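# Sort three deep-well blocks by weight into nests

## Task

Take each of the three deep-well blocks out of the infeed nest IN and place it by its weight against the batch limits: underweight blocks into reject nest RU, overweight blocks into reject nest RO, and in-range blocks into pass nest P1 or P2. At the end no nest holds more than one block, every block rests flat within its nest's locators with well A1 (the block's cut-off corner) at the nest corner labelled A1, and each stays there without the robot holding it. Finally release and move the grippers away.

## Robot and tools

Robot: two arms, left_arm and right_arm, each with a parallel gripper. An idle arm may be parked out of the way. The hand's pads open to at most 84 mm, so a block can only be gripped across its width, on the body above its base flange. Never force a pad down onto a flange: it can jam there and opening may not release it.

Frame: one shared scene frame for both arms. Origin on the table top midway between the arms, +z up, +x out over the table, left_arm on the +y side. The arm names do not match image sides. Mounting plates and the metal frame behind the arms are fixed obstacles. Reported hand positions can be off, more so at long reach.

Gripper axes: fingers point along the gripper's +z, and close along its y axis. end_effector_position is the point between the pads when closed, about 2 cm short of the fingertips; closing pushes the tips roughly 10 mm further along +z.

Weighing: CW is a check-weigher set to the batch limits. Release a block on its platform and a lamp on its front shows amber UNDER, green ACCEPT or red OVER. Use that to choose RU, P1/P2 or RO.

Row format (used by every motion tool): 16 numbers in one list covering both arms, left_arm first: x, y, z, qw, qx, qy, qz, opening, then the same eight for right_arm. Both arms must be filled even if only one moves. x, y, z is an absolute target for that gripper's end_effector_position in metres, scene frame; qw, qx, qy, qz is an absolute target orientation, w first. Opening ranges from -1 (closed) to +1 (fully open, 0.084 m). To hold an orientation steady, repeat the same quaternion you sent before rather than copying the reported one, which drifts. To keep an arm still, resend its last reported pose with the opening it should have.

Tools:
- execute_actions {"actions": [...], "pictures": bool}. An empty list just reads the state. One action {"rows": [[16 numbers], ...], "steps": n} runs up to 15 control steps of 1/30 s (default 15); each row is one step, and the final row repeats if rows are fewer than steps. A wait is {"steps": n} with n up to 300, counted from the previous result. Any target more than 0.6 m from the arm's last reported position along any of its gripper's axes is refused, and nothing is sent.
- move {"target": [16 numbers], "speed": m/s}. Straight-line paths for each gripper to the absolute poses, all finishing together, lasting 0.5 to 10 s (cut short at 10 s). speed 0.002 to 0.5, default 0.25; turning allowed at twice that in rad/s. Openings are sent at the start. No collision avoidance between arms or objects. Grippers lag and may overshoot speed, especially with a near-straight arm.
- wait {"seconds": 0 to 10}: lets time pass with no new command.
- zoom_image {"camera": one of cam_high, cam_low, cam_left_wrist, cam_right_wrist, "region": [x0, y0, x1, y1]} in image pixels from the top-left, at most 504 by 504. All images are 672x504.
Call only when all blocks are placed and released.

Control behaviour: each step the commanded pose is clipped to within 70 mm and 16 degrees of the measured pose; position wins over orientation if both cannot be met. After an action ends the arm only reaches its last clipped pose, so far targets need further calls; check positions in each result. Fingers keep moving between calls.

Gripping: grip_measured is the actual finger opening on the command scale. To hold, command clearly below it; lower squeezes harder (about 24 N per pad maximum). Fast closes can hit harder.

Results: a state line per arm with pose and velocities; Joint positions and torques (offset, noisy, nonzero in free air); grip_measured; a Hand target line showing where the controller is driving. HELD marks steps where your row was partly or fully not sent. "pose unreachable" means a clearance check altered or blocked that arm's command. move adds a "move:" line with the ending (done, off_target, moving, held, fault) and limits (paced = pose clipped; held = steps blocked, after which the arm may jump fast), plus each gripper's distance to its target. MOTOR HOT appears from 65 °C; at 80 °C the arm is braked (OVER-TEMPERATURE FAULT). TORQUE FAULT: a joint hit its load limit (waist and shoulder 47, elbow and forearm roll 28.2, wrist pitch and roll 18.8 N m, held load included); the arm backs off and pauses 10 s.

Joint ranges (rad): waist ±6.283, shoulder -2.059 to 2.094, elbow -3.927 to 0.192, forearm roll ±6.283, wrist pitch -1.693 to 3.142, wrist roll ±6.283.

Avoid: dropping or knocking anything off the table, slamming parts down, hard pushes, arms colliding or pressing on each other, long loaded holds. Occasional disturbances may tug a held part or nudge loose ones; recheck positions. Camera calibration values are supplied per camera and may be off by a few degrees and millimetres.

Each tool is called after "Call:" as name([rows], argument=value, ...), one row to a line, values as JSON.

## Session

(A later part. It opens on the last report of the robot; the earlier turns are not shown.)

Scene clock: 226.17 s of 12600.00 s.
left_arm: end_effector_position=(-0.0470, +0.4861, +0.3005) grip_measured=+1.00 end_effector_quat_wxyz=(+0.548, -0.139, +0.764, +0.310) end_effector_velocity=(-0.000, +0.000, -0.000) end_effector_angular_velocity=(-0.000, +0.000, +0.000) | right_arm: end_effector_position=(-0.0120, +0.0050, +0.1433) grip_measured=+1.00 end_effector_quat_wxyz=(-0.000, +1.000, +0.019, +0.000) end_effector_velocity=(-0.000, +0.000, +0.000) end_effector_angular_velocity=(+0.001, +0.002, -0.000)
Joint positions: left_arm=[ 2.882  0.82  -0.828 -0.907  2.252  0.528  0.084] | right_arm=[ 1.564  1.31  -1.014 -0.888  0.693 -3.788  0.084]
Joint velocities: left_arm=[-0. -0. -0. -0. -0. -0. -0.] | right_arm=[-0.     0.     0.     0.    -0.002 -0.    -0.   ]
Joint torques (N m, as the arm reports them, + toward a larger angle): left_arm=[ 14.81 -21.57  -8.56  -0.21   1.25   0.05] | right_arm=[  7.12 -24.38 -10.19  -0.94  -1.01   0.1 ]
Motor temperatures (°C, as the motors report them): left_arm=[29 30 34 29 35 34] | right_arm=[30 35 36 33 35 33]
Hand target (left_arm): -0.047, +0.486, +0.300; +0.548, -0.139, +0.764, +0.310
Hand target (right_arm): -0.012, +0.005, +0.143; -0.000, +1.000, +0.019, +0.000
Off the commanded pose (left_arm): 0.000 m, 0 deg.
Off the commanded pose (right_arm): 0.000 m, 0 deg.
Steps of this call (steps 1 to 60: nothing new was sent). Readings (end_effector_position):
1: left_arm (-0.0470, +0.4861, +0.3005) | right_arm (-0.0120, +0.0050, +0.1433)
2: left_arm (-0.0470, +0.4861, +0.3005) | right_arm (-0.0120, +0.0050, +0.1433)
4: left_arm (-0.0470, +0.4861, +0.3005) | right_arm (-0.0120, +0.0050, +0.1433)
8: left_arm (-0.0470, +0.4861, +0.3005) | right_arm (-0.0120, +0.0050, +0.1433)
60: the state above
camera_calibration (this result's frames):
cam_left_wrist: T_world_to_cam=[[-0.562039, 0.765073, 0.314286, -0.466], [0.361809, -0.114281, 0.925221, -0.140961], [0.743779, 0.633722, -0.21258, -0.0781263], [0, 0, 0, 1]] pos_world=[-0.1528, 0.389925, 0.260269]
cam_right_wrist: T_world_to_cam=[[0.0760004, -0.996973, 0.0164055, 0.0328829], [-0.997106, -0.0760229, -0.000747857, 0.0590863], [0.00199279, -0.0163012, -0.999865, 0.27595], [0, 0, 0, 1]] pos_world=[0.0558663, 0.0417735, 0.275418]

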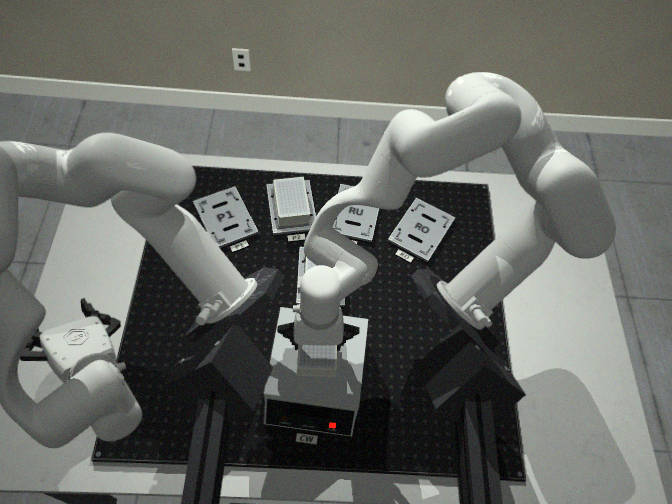

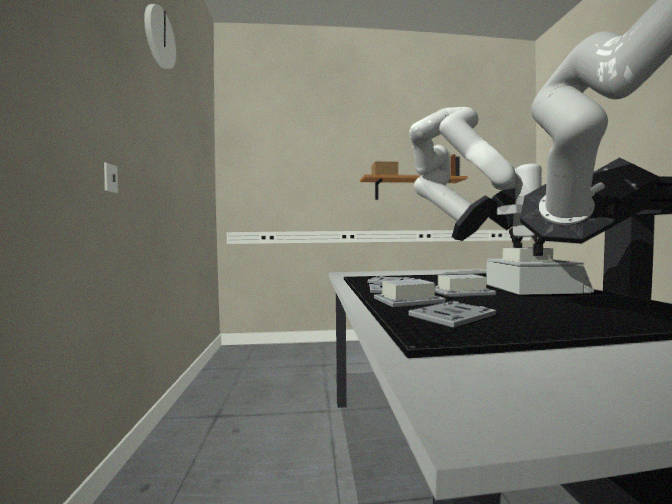

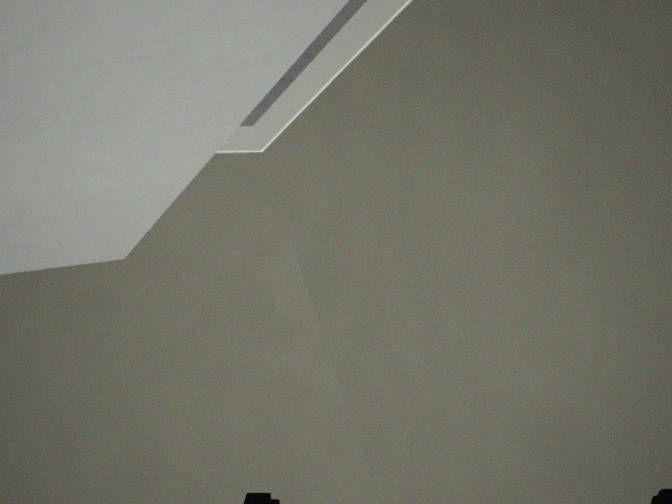

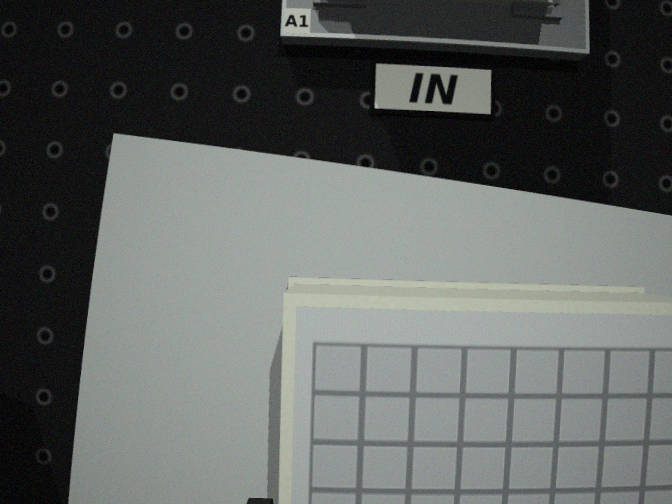

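Call:
move(target=[-0.0470,0.4861,0.3005,0.548,-0.139,0.764,0.310,1,-0.012,0.005,0.1433,0,0.9998,0.019,0,0.2], speed=0.01)

Call:
move(target=[-0.0470,0.4861,0.3005,0.548,-0.139,0.764,0.310,1,-0.012,0.005,0.19,0,0.9998,0.019,0,0.2], speed=0.04)

Call:
move(target=[-0.0470,0.4861,0.3005,0.548,-0.139,0.764,0.310,1,0.375,-0.25,0.17,0,0.9703,-0.2419,0,0.2], speed=0.12)

Call:
move(target=[-0.0470,0.4861,0.3005,0.548,-0.139,0.764,0.310,1,0.375,-0.25,0.135,0,0.9703,-0.2419,0,0.2], speed=0.04)

Scene clock: 263.37 s of 12600.00 s.
left_arm: end_effector_position=(-0.0470, +0.4861, +0.3005) grip_measured=+1.00 end_effector_quat_wxyz=(+0.548, -0.139, +0.764, +0.310) end_effector_velocity=(-0.000, -0.000, -0.000) end_effector_angular_velocity=(-0.002, +0.001, -0.000) | right_arm: end_effector_position=(-0.0120, +0.0052, +0.1434) grip_measured=+0.96 end_effector_quat_wxyz=(-0.000, +1.000, +0.019, -0.000) end_effector_velocity=(+0.001, -0.000, -0.000) end_effector_angular_velocity=(-0.001, -0.001, +0.001)
Joint positions: left_arm=[ 2.882  0.82  -0.828 -0.907  2.252  0.528  0.084] | right_arm=[ 1.564  1.31  -1.015 -0.888  0.693 -3.788  0.083]
Joint velocities: left_arm=[-0.    -0.     0.     0.    -0.002 -0.     0.   ] | right_arm=[-0.002  0.    -0.    -0.002  0.002 -0.001  0.   ]
Joint torques (N m, as the arm reports them, + toward a larger angle): left_arm=[ 14.89 -21.58  -8.54  -0.08   1.29   0.12] | right_arm=[  6.4  -22.32  -9.86  -1.12  -1.14  -0.12]
Motor temperatures (°C, as the motors report them): left_arm=[29 30 34 29 35 34] | right_arm=[29 36 36 33 35 33]
Hand target (left_arm): -0.047, +0.486, +0.301; +0.548, -0.139, +0.764, +0.310
Hand target (right_arm): -0.012, +0.005, +0.143; -0.000, +1.000, +0.019, -0.000
Off the commanded pose (left_arm): 0.000 m, 0 deg.
Off the commanded pose (right_arm): 0.000 m, 0 deg.
After step 90, 33.50 s passed at rest.
move: done
camera_calibration (this result's frames):
cam_left_wrist: T_world_to_cam=[[-0.562039, 0.765073, 0.314286, -0.466], [0.361809, -0.114281, 0.925221, -0.140961], [0.743779, 0.633722, -0.21258, -0.0781265], [0, 0, 0, 1]] pos_world=[-0.1528, 0.389925, 0.260269]
cam_right_wrist: T_world_to_cam=[[0.0758646, -0.996989, 0.0160517, 0.0330938], [-0.997116, -0.0758854, -0.000684863, 0.0591051], [0.00190089, -0.0159534, -0.999871, 0.276063], [0, 0, 0, 1]] pos_world=[0.0558992, 0.0418835, 0.275537]

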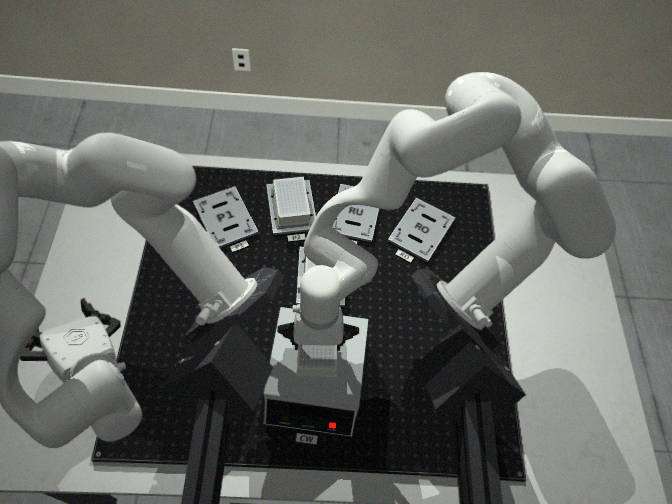

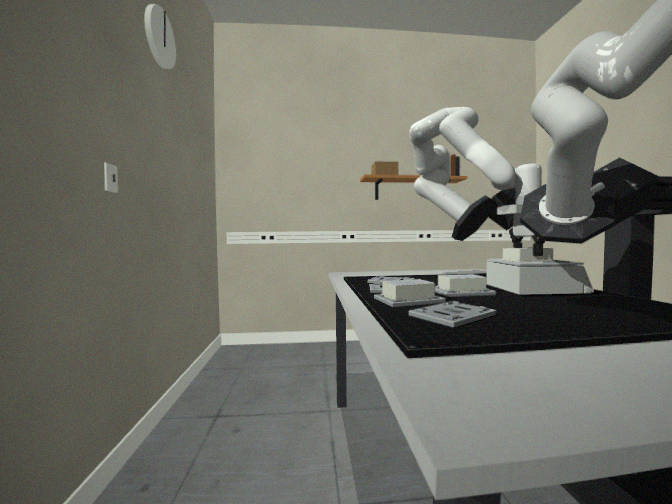

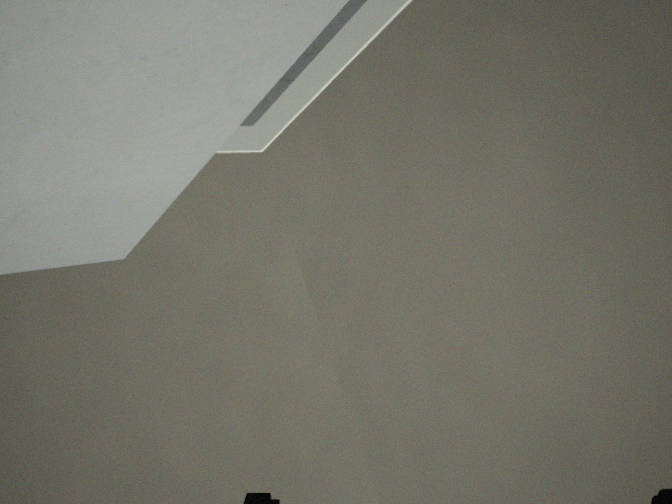

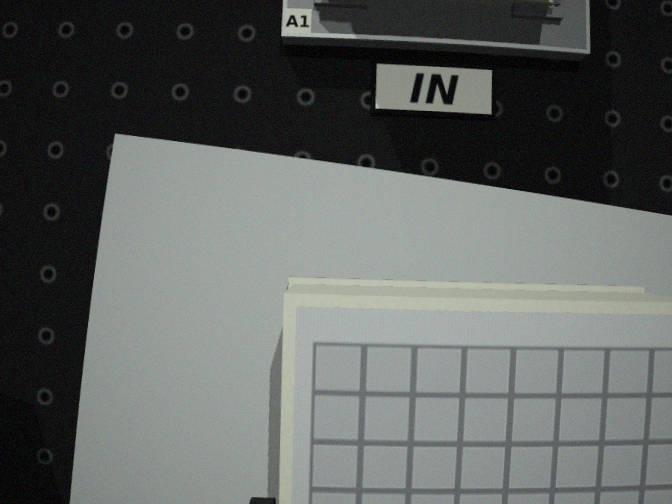

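Scene clock: 264.90 s of 12600.00 s.
left_arm: end_effector_position=(-0.0470, +0.4861, +0.3005) grip_measured=+1.00 end_effector_quat_wxyz=(+0.548, -0.139, +0.764, +0.310) end_effector_velocity=(-0.000, +0.000, -0.000) end_effector_angular_velocity=(-0.000, +0.000, -0.001) | right_arm: end_effector_position=(-0.0121, +0.0048, +0.1898) grip_measured=+0.96 end_effector_quat_wxyz=(+0.000, +1.000, +0.019, -0.000) end_effector_velocity=(+0.000, -0.001, +0.001) end_effector_angular_velocity=(-0.004, -0.002, -0.000)
Joint positions: left_arm=[ 2.882  0.82  -0.828 -0.907  2.252  0.528  0.084] | right_arm=[ 1.665  1.201 -0.984 -0.704  0.729 -3.902  0.083]
Joint velocities: left_arm=[-0.001 -0.    -0.    -0.001 -0.     0.    -0.   ] | right_arm=[ 0.005 -0.004  0.001  0.01   0.005 -0.005  0.   ]
Joint torques (N m, as the arm reports them, + toward a larger angle): left_arm=[ 14.22 -21.36  -8.6   -0.15   1.21   0.04] | right_arm=[  6.52 -24.3  -12.55  -0.6   -1.03  -0.25]
Motor temperatures (°C, as the motors report them): left_arm=[29 30 34 29 35 34] | right_arm=[29 36 36 33 35 33]
Hand target (left_arm): -0.047, +0.486, +0.300; +0.548, -0.139, +0.764, +0.310
Hand target (right_arm): -0.012, +0.005, +0.190; +0.000, +1.000, +0.019, -0.000
Off the commanded pose (left_arm): 0.000 m, 0 deg.
Off the commanded pose (right_arm): 0.000 m, 0 deg.
move: done
camera_calibration (this result's frames):
cam_left_wrist: T_world_to_cam=[[-0.562039, 0.765073, 0.314286, -0.466], [0.361809, -0.114281, 0.925221, -0.140961], [0.743779, 0.633722, -0.21258, -0.0781265], [0, 0, 0, 1]] pos_world=[-0.1528, 0.389925, 0.260269]
cam_right_wrist: T_world_to_cam=[[0.0762349, -0.996948, 0.0168089, 0.0318127], [-0.997088, -0.076253, -0.000436735, 0.0589316], [0.00171713, -0.0167267, -0.999859, 0.322432], [0, 0, 0, 1]] pos_world=[0.0557811, 0.0416026, 0.321877]

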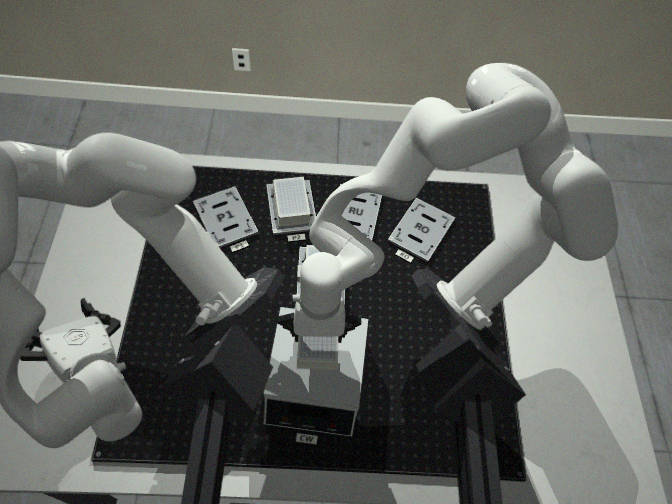

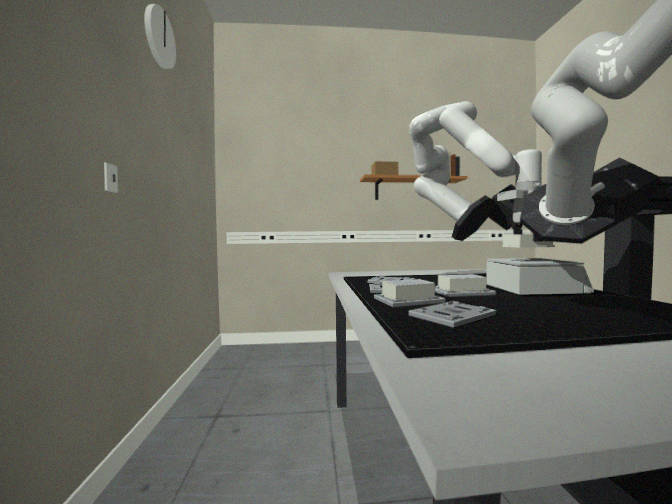

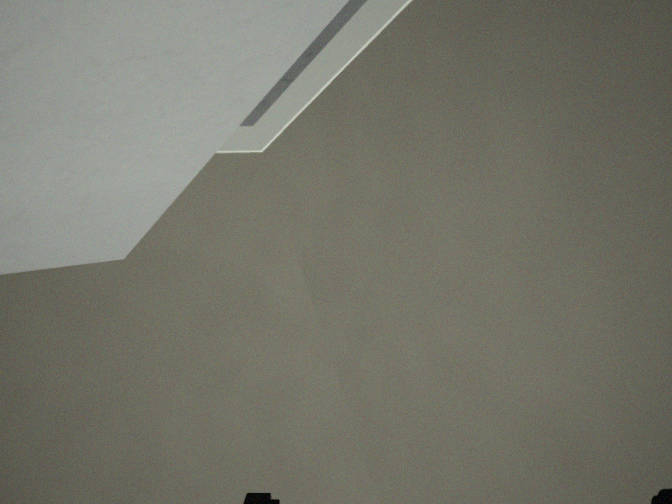

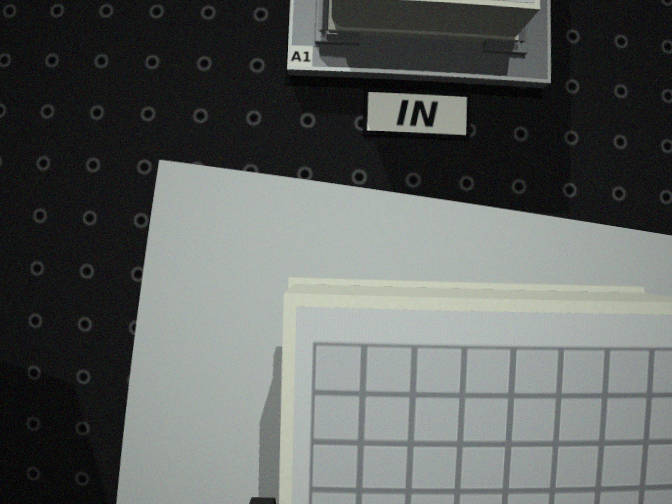

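Scene clock: 269.23 s of 12600.00 s.
left_arm: end_effector_position=(-0.0470, +0.4861, +0.3005) grip_measured=+1.00 end_effector_quat_wxyz=(+0.548, -0.139, +0.764, +0.310) end_effector_velocity=(+0.000, -0.000, -0.000) end_effector_angular_velocity=(-0.000, +0.000, -0.000) | right_arm: end_effector_position=(+0.3751, -0.2516, +0.1693) grip_measured=+0.96 end_effector_quat_wxyz=(+0.002, +0.970, -0.242, +0.001) end_effector_velocity=(+0.003, -0.001, -0.000) end_effector_angular_velocity=(+0.001, +0.002, -0.004)
Joint positions: left_arm=[ 2.882  0.82  -0.828 -0.907  2.252  0.528  0.084] | right_arm=[ 0.509 -0.132 -0.364 -1.343  0.923 -4.184  0.083]
Joint velocities: left_arm=[ 0.    -0.     0.     0.001 -0.     0.    -0.   ] | right_arm=[-0.006 -0.004 -0.004  0.003 -0.002 -0.008 -0.   ]
Joint torques (N m, as the arm reports them, + toward a larger angle): left_arm=[ 14.83 -21.39  -8.64  -0.25   1.25  -0.03] | right_arm=[ 7.91 -9.17 -6.32 -1.06 -1.04 -0.25]
Motor temperatures (°C, as the motors report them): left_arm=[29 30 34 29 35 34] | right_arm=[29 36 36 33 35 33]
Hand target (left_arm): -0.047, +0.486, +0.301; +0.548, -0.139, +0.764, +0.310
Hand target (right_arm): +0.376, -0.252, +0.169; +0.002, +0.970, -0.242, +0.001
Off the commanded pose (left_arm): 0.000 m, 0 deg.
Off the commanded pose (right_arm): 0.002 m, 0 deg.
move: done
camera_calibration (this result's frames):
cam_left_wrist: T_world_to_cam=[[-0.562039, 0.765073, 0.314286, -0.466], [0.361809, -0.114281, 0.925221, -0.140961], [0.743779, 0.633722, -0.21258, -0.0781264], [0, 0, 0, 1]] pos_world=[-0.1528, 0.389925, 0.260269]
cam_right_wrist: T_world_to_cam=[[-0.435823, -0.899824, 0.0193665, -0.0368981], [-0.900014, 0.435849, -0.00310325, 0.518372], [-0.0056485, -0.0187826, -0.999808, 0.299196], [0, 0, 0, 1]] pos_world=[0.452151, -0.253514, 0.301462]

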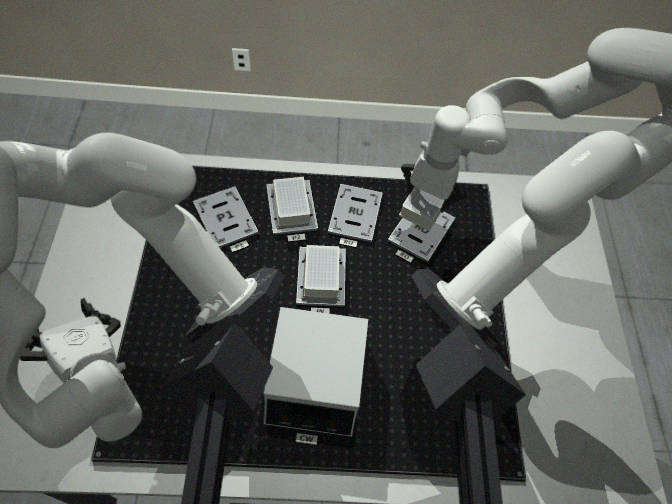

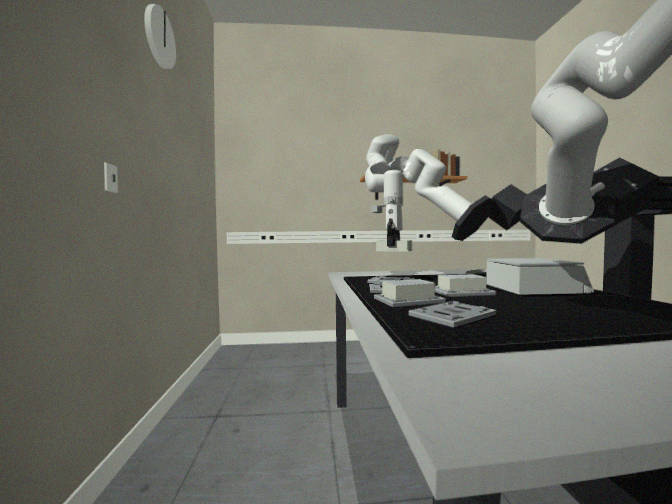

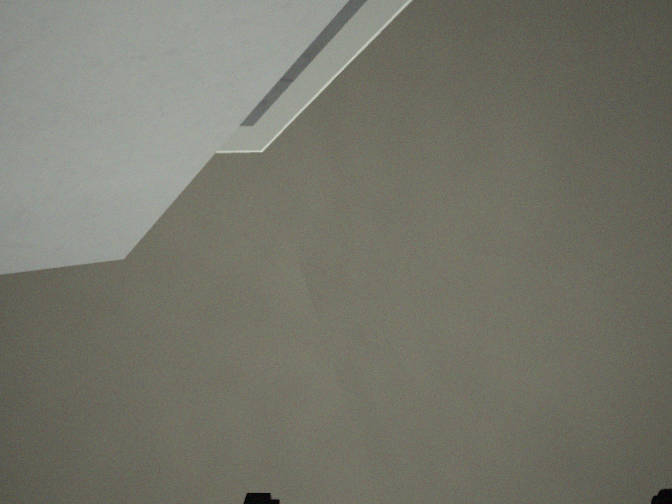

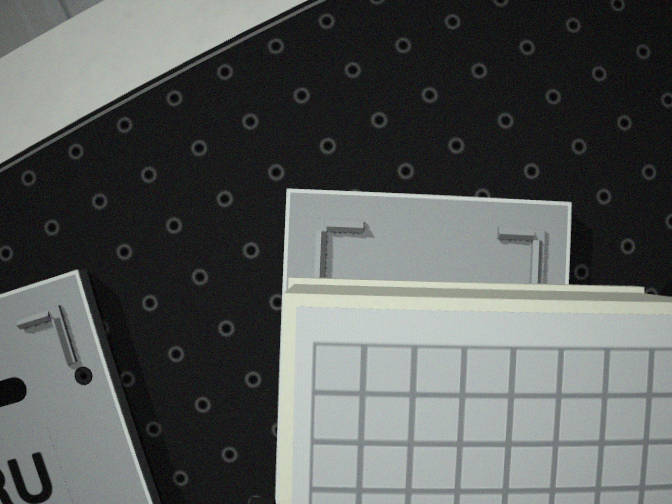

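Scene clock: 270.50 s of 12600.00 s.
left_arm: end_effector_position=(-0.0470, +0.4861, +0.3005) grip_measured=+1.00 end_effector_quat_wxyz=(+0.548, -0.139, +0.764, +0.310) end_effector_velocity=(-0.000, -0.000, -0.000) end_effector_angular_velocity=(-0.000, +0.002, +0.000) | right_arm: end_effector_position=(+0.3751, -0.2500, +0.1351) grip_measured=+0.96 end_effector_quat_wxyz=(-0.000, +0.970, -0.242, +0.000) end_effector_velocity=(+0.000, +0.001, -0.001) end_effector_angular_velocity=(+0.002, -0.001, -0.001)
Joint positions: left_arm=[ 2.882  0.82  -0.828 -0.907  2.252  0.528  0.084] | right_arm=[ 0.403 -0.025 -0.402 -1.489  0.862 -4.105  0.083]
Joint velocities: left_arm=[ 0.    -0.     0.    -0.001 -0.002  0.     0.   ] | right_arm=[-0.005  0.006 -0.003 -0.008 -0.005  0.006 -0.   ]
Joint torques (N m, as the arm reports them, + toward a larger angle): left_arm=[ 14.53 -21.49  -8.5   -0.18   1.26   0.21] | right_arm=[  8.49 -10.43  -4.29  -0.82  -1.27  -0.39]
Motor temperatures (°C, as the motors report them): left_arm=[29 30 34 29 35 34] | right_arm=[29 35 36 33 35 33]
Hand target (left_arm): -0.047, +0.486, +0.300; +0.548, -0.139, +0.764, +0.310
Hand target (right_arm): +0.375, -0.250, +0.135; +0.000, +0.970, -0.242, +0.000
Off the commanded pose (left_arm): 0.000 m, 0 deg.
Off the commanded pose (right_arm): 0.000 m, 0 deg.
move: done
camera_calibration (this result's frames):
cam_left_wrist: T_world_to_cam=[[-0.562039, 0.765073, 0.314286, -0.466], [0.361809, -0.114281, 0.925221, -0.140961], [0.743779, 0.633722, -0.21258, -0.0781265], [0, 0, 0, 1]] pos_world=[-0.1528, 0.389925, 0.260269]
cam_right_wrist: T_world_to_cam=[[-0.435343, -0.900116, 0.0163246, -0.0346293], [-0.900244, 0.435385, -0.00109485, 0.517278], [-0.00612201, -0.0151728, -0.999866, 0.266153], [0, 0, 0, 1]] pos_world=[0.45223, -0.252347, 0.267249]

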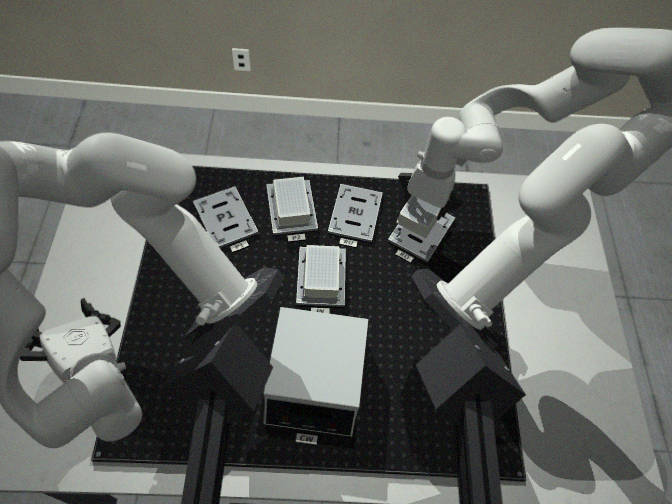

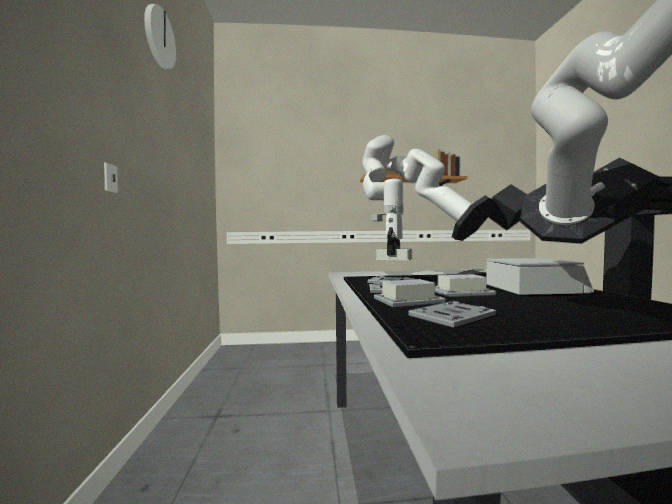

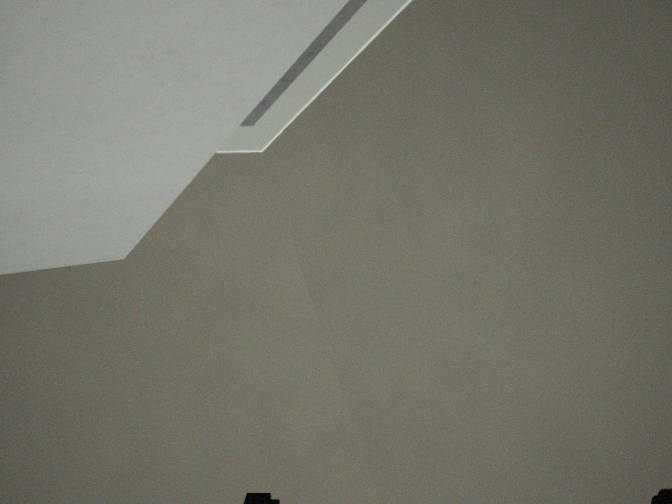

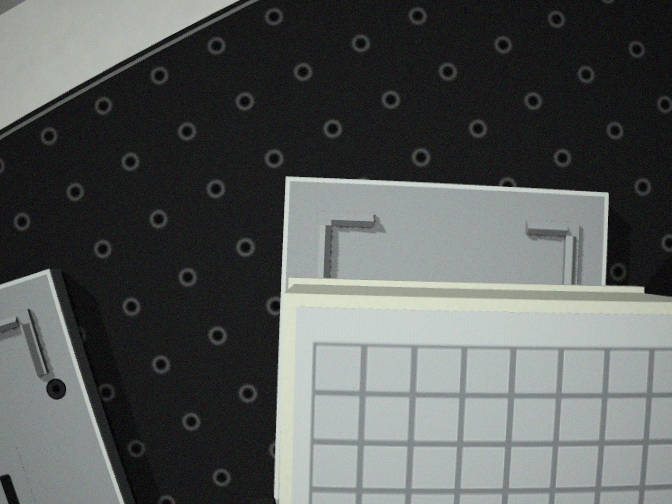

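Call:
move(target=[-0.0470,0.4861,0.3005,0.548,-0.139,0.764,0.310,1,0.3842,-0.2653,0.094,0,0.9703,-0.2419,0,0.2], speed=0.03)

Scene clock: 279.70 s of 12600.00 s.
left_arm: end_effector_position=(-0.0470, +0.4861, +0.3005) grip_measured=+1.00 end_effector_quat_wxyz=(+0.548, -0.139, +0.764, +0.310) end_effector_velocity=(+0.001, +0.000, -0.000) end_effector_angular_velocity=(-0.001, -0.003, -0.001) | right_arm: end_effector_position=(+0.3842, -0.2654, +0.0941) grip_measured=+0.96 end_effector_quat_wxyz=(+0.000, +0.970, -0.242, +0.000) end_effector_velocity=(+0.000, -0.000, -0.002) end_effector_angular_velocity=(+0.001, -0.000, -0.001)
Joint positions: left_arm=[ 2.882  0.82  -0.828 -0.907  2.252  0.528  0.084] | right_arm=[ 0.247  0.056 -0.455 -1.656  0.8   -4.068  0.083]
Joint velocities: left_arm=[-0.002  0.    -0.     0.     0.001 -0.    -0.   ] | right_arm=[-0.006  0.003 -0.003 -0.006 -0.003  0.002  0.   ]
Joint torques (N m, as the arm reports them, + toward a larger angle): left_arm=[ 14.48 -21.69  -8.56  -0.19   1.28  -0.07] | right_arm=[  8.6  -12.11  -2.82  -0.44  -1.21   0.03]
Motor temperatures (°C, as the motors report them): left_arm=[29 30 34 29 35 34] | right_arm=[29 35 35 33 35 33]
Hand target (left_arm): -0.047, +0.486, +0.300; +0.548, -0.139, +0.764, +0.310
Hand target (right_arm): +0.384, -0.265, +0.094; +0.000, +0.970, -0.242, +0.000
Off the commanded pose (left_arm): 0.000 m, 0 deg.
Off the commanded pose (right_arm): 0.000 m, 0 deg.
After step 90, 4.37 s passed at rest.
move: done
camera_calibration (this result's frames):
cam_left_wrist: T_world_to_cam=[[-0.562039, 0.765073, 0.314286, -0.466], [0.361809, -0.114281, 0.925221, -0.140961], [0.743779, 0.633722, -0.21258, -0.0781264], [0, 0, 0, 1]] pos_world=[-0.1528, 0.389925, 0.260269]
cam_right_wrist: T_world_to_cam=[[-0.435219, -0.900172, 0.0166094, -0.0439186], [-0.900303, 0.435262, -0.00106675, 0.532079], [-0.00626919, -0.0154178, -0.999861, 0.224941], [0, 0, 0, 1]] pos_world=[0.461328, -0.26766, 0.226207]

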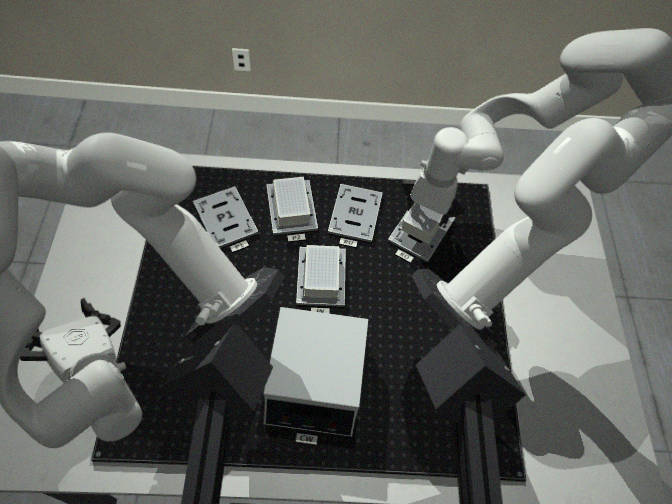

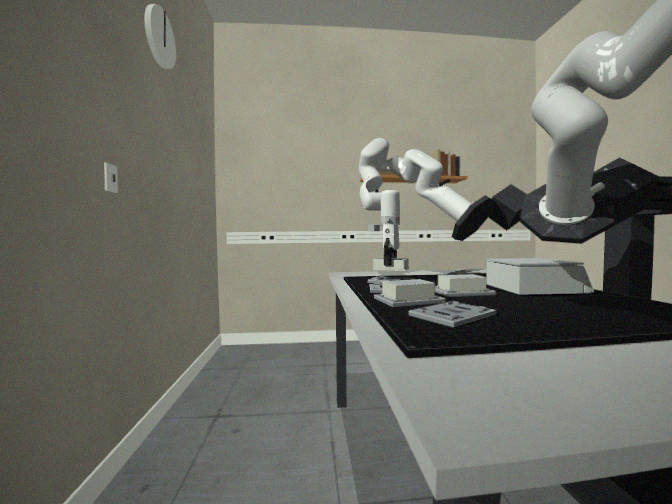

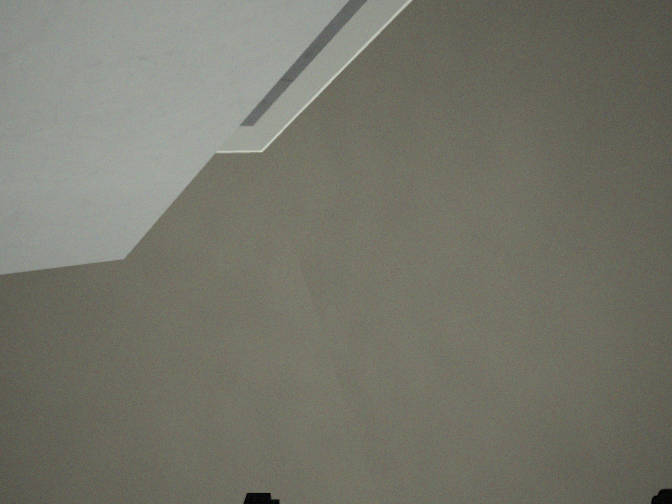

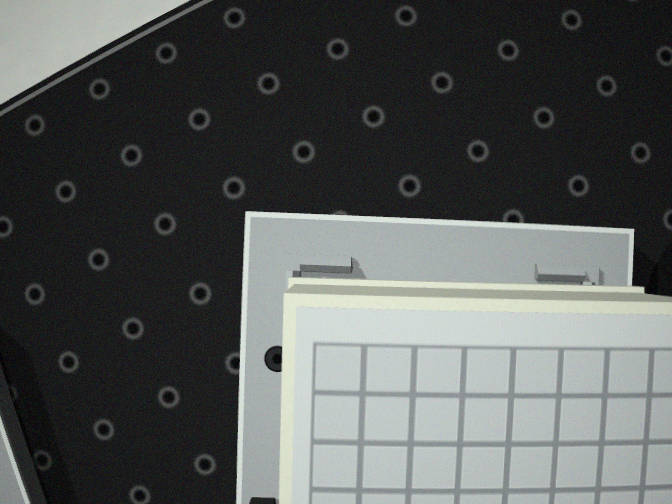

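Call:
move(target=[-0.0470,0.4861,0.3005,0.548,-0.139,0.764,0.310,1,0.3837,-0.2652,0.068,0,0.9694,-0.2453,0,0.2], speed=0.02)

Scene clock: 296.90 s of 12600.00 s.
left_arm: end_effector_position=(-0.0470, +0.4861, +0.3005) grip_measured=+1.00 end_effector_quat_wxyz=(+0.548, -0.139, +0.764, +0.310) end_effector_velocity=(+0.000, +0.000, -0.000) end_effector_angular_velocity=(+0.000, -0.001, +0.000) | right_arm: end_effector_position=(+0.3837, -0.2652, +0.0682) grip_measured=+0.96 end_effector_quat_wxyz=(+0.000, +0.969, -0.245, +0.000) end_effector_velocity=(+0.001, +0.001, -0.002) end_effector_angular_velocity=(+0.002, -0.002, -0.002)
Joint positions: left_arm=[ 2.882  0.82  -0.828 -0.907  2.252  0.528  0.084] | right_arm=[ 0.184  0.143 -0.503 -1.755  0.782 -4.003  0.083]
Joint velocities: left_arm=[-0. -0.  0. -0.  0. -0.  0.] | right_arm=[-0.003  0.007 -0.005 -0.008 -0.002  0.007 -0.   ]
Joint torques (N m, as the arm reports them, + toward a larger angle): left_arm=[ 15.06 -21.57  -8.52  -0.03   1.21   0.02] | right_arm=[  9.64 -13.95  -0.81  -0.98  -1.45  -0.12]
Motor temperatures (°C, as the motors report them): left_arm=[29 30 34 29 35 34] | right_arm=[29 35 34 33 35 33]
Hand target (left_arm): -0.047, +0.486, +0.300; +0.548, -0.139, +0.764, +0.310
Hand target (right_arm): +0.384, -0.265, +0.068; +0.000, +0.969, -0.245, +0.000
Off the commanded pose (left_arm): 0.000 m, 0 deg.
Off the commanded pose (right_arm): 0.000 m, 0 deg.
After step 90, 12.60 s passed at rest.
move: done
camera_calibration (this result's frames):
cam_left_wrist: T_world_to_cam=[[-0.562039, 0.765073, 0.314286, -0.466], [0.361809, -0.114281, 0.925221, -0.140961], [0.743779, 0.633722, -0.21258, -0.0781264], [0, 0, 0, 1]] pos_world=[-0.1528, 0.389925, 0.260269]
cam_right_wrist: T_world_to_cam=[[-0.441602, -0.897061, 0.0164209, -0.0402621], [-0.897188, 0.441648, -0.00089181, 0.532058], [-0.00645226, -0.0151265, -0.999865, 0.19917], [0, 0, 0, 1]] pos_world=[0.460862, -0.268088, 0.200279]

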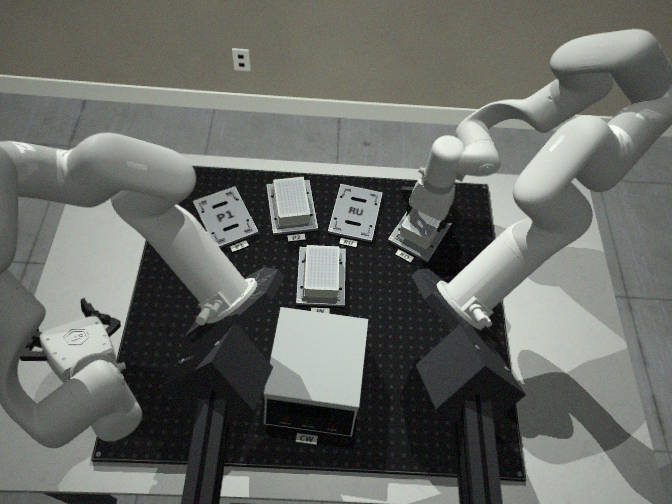

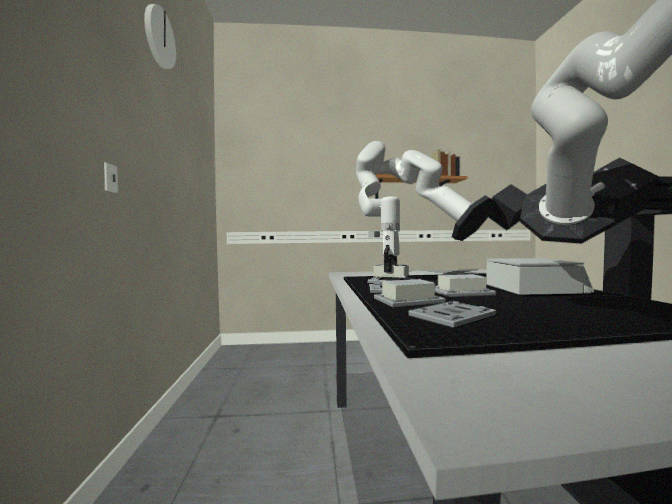

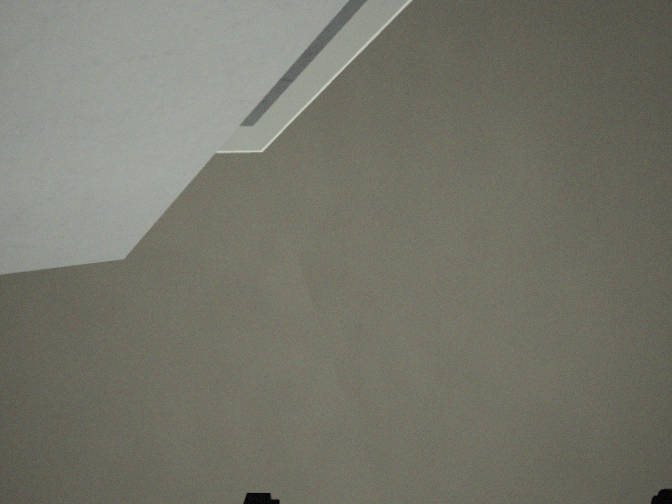

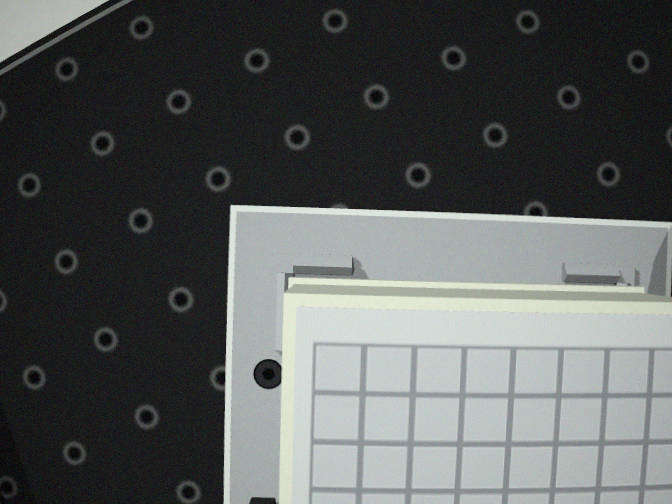

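Matches.

Call:
move(target=[-0.0470,0.4861,0.3005,0.548,-0.139,0.764,0.310,1,0.3837,-0.2652,0.0556,0,0.9694,-0.2453,0,0.2], speed=0.005)

Scene clock: 310.73 s of 12600.00 s.
left_arm: end_effector_position=(-0.0470, +0.4861, +0.3005) grip_measured=+1.00 end_effector_quat_wxyz=(+0.548, -0.139, +0.764, +0.310) end_effector_velocity=(-0.000, +0.000, +0.000) end_effector_angular_velocity=(+0.001, +0.001, +0.001) | right_arm: end_effector_position=(+0.3837, -0.2652, +0.0557) grip_measured=+0.96 end_effector_quat_wxyz=(+0.000, +0.969, -0.245, +0.000) end_effector_velocity=(+0.000, -0.000, -0.001) end_effector_angular_velocity=(-0.001, -0.001, +0.001)
Joint positions: left_arm=[ 2.882  0.82  -0.828 -0.907  2.252  0.528  0.084] | right_arm=[ 0.156  0.184 -0.528 -1.799  0.775 -3.978  0.083]
Joint velocities: left_arm=[ 0.001  0.    -0.    -0.001 -0.     0.     0.   ] | right_arm=[-0.002  0.004 -0.002 -0.005  0.001  0.002 -0.   ]
Joint torques (N m, as the arm reports them, + toward a larger angle): left_arm=[ 14.53 -21.68  -8.58  -0.08   1.24   0.09] | right_arm=[  9.6  -14.16  -0.78  -0.44  -1.26   0.09]
Motor temperatures (°C, as the motors report them): left_arm=[29 30 34 29 35 34] | right_arm=[29 35 34 33 35 33]
Hand target (left_arm): -0.047, +0.486, +0.301; +0.548, -0.139, +0.764, +0.310
Hand target (right_arm): +0.384, -0.265, +0.056; +0.000, +0.969, -0.245, +0.000
Off the commanded pose (left_arm): 0.000 m, 0 deg.
Off the commanded pose (right_arm): 0.000 m, 0 deg.
After step 90, 8.13 s passed at rest.
move: done
camera_calibration (this result's frames):
cam_left_wrist: T_world_to_cam=[[-0.562039, 0.765073, 0.314286, -0.466], [0.361809, -0.114281, 0.925221, -0.140961], [0.743778, 0.633722, -0.21258, -0.0781265], [0, 0, 0, 1]] pos_world=[-0.1528, 0.389925, 0.260269]
cam_right_wrist: T_world_to_cam=[[-0.441695, -0.897015, 0.0164353, -0.0400071], [-0.897141, 0.441743, -0.000804424, 0.532009], [-0.00653859, -0.0151001, -0.999865, 0.186735], [0, 0, 0, 1]] pos_world=[0.460838, -0.268079, 0.187795]

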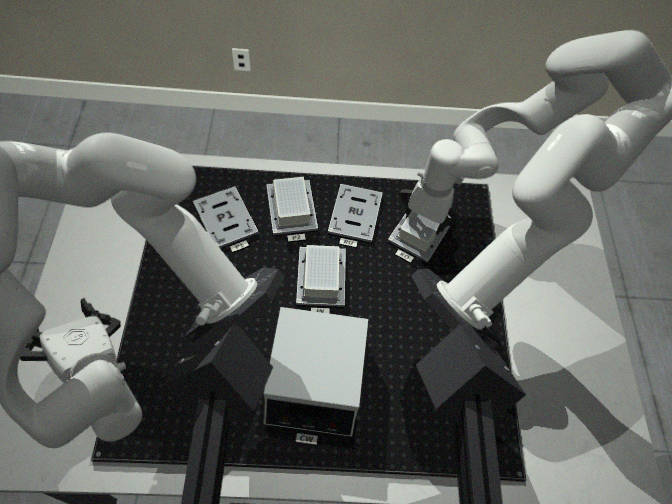

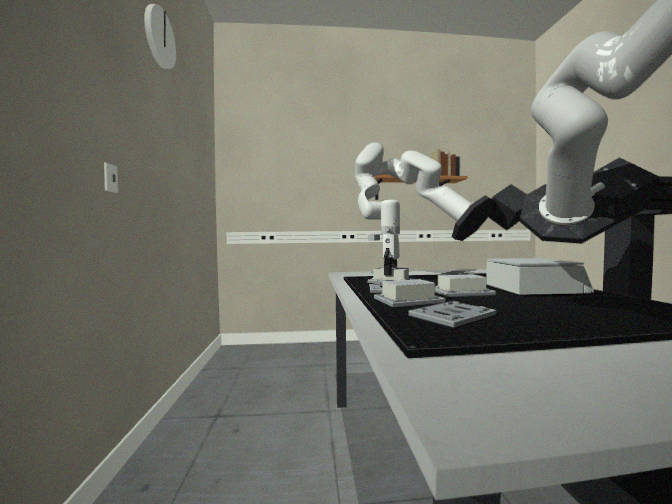

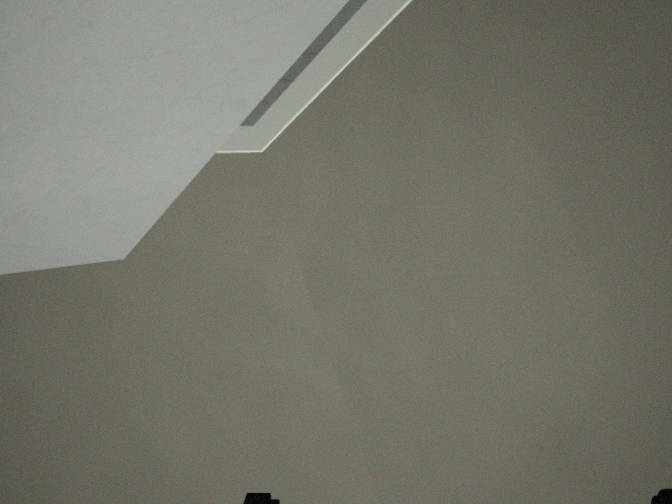

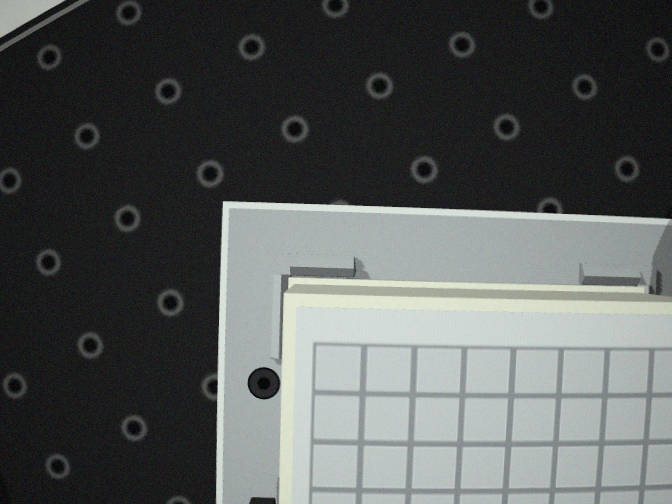

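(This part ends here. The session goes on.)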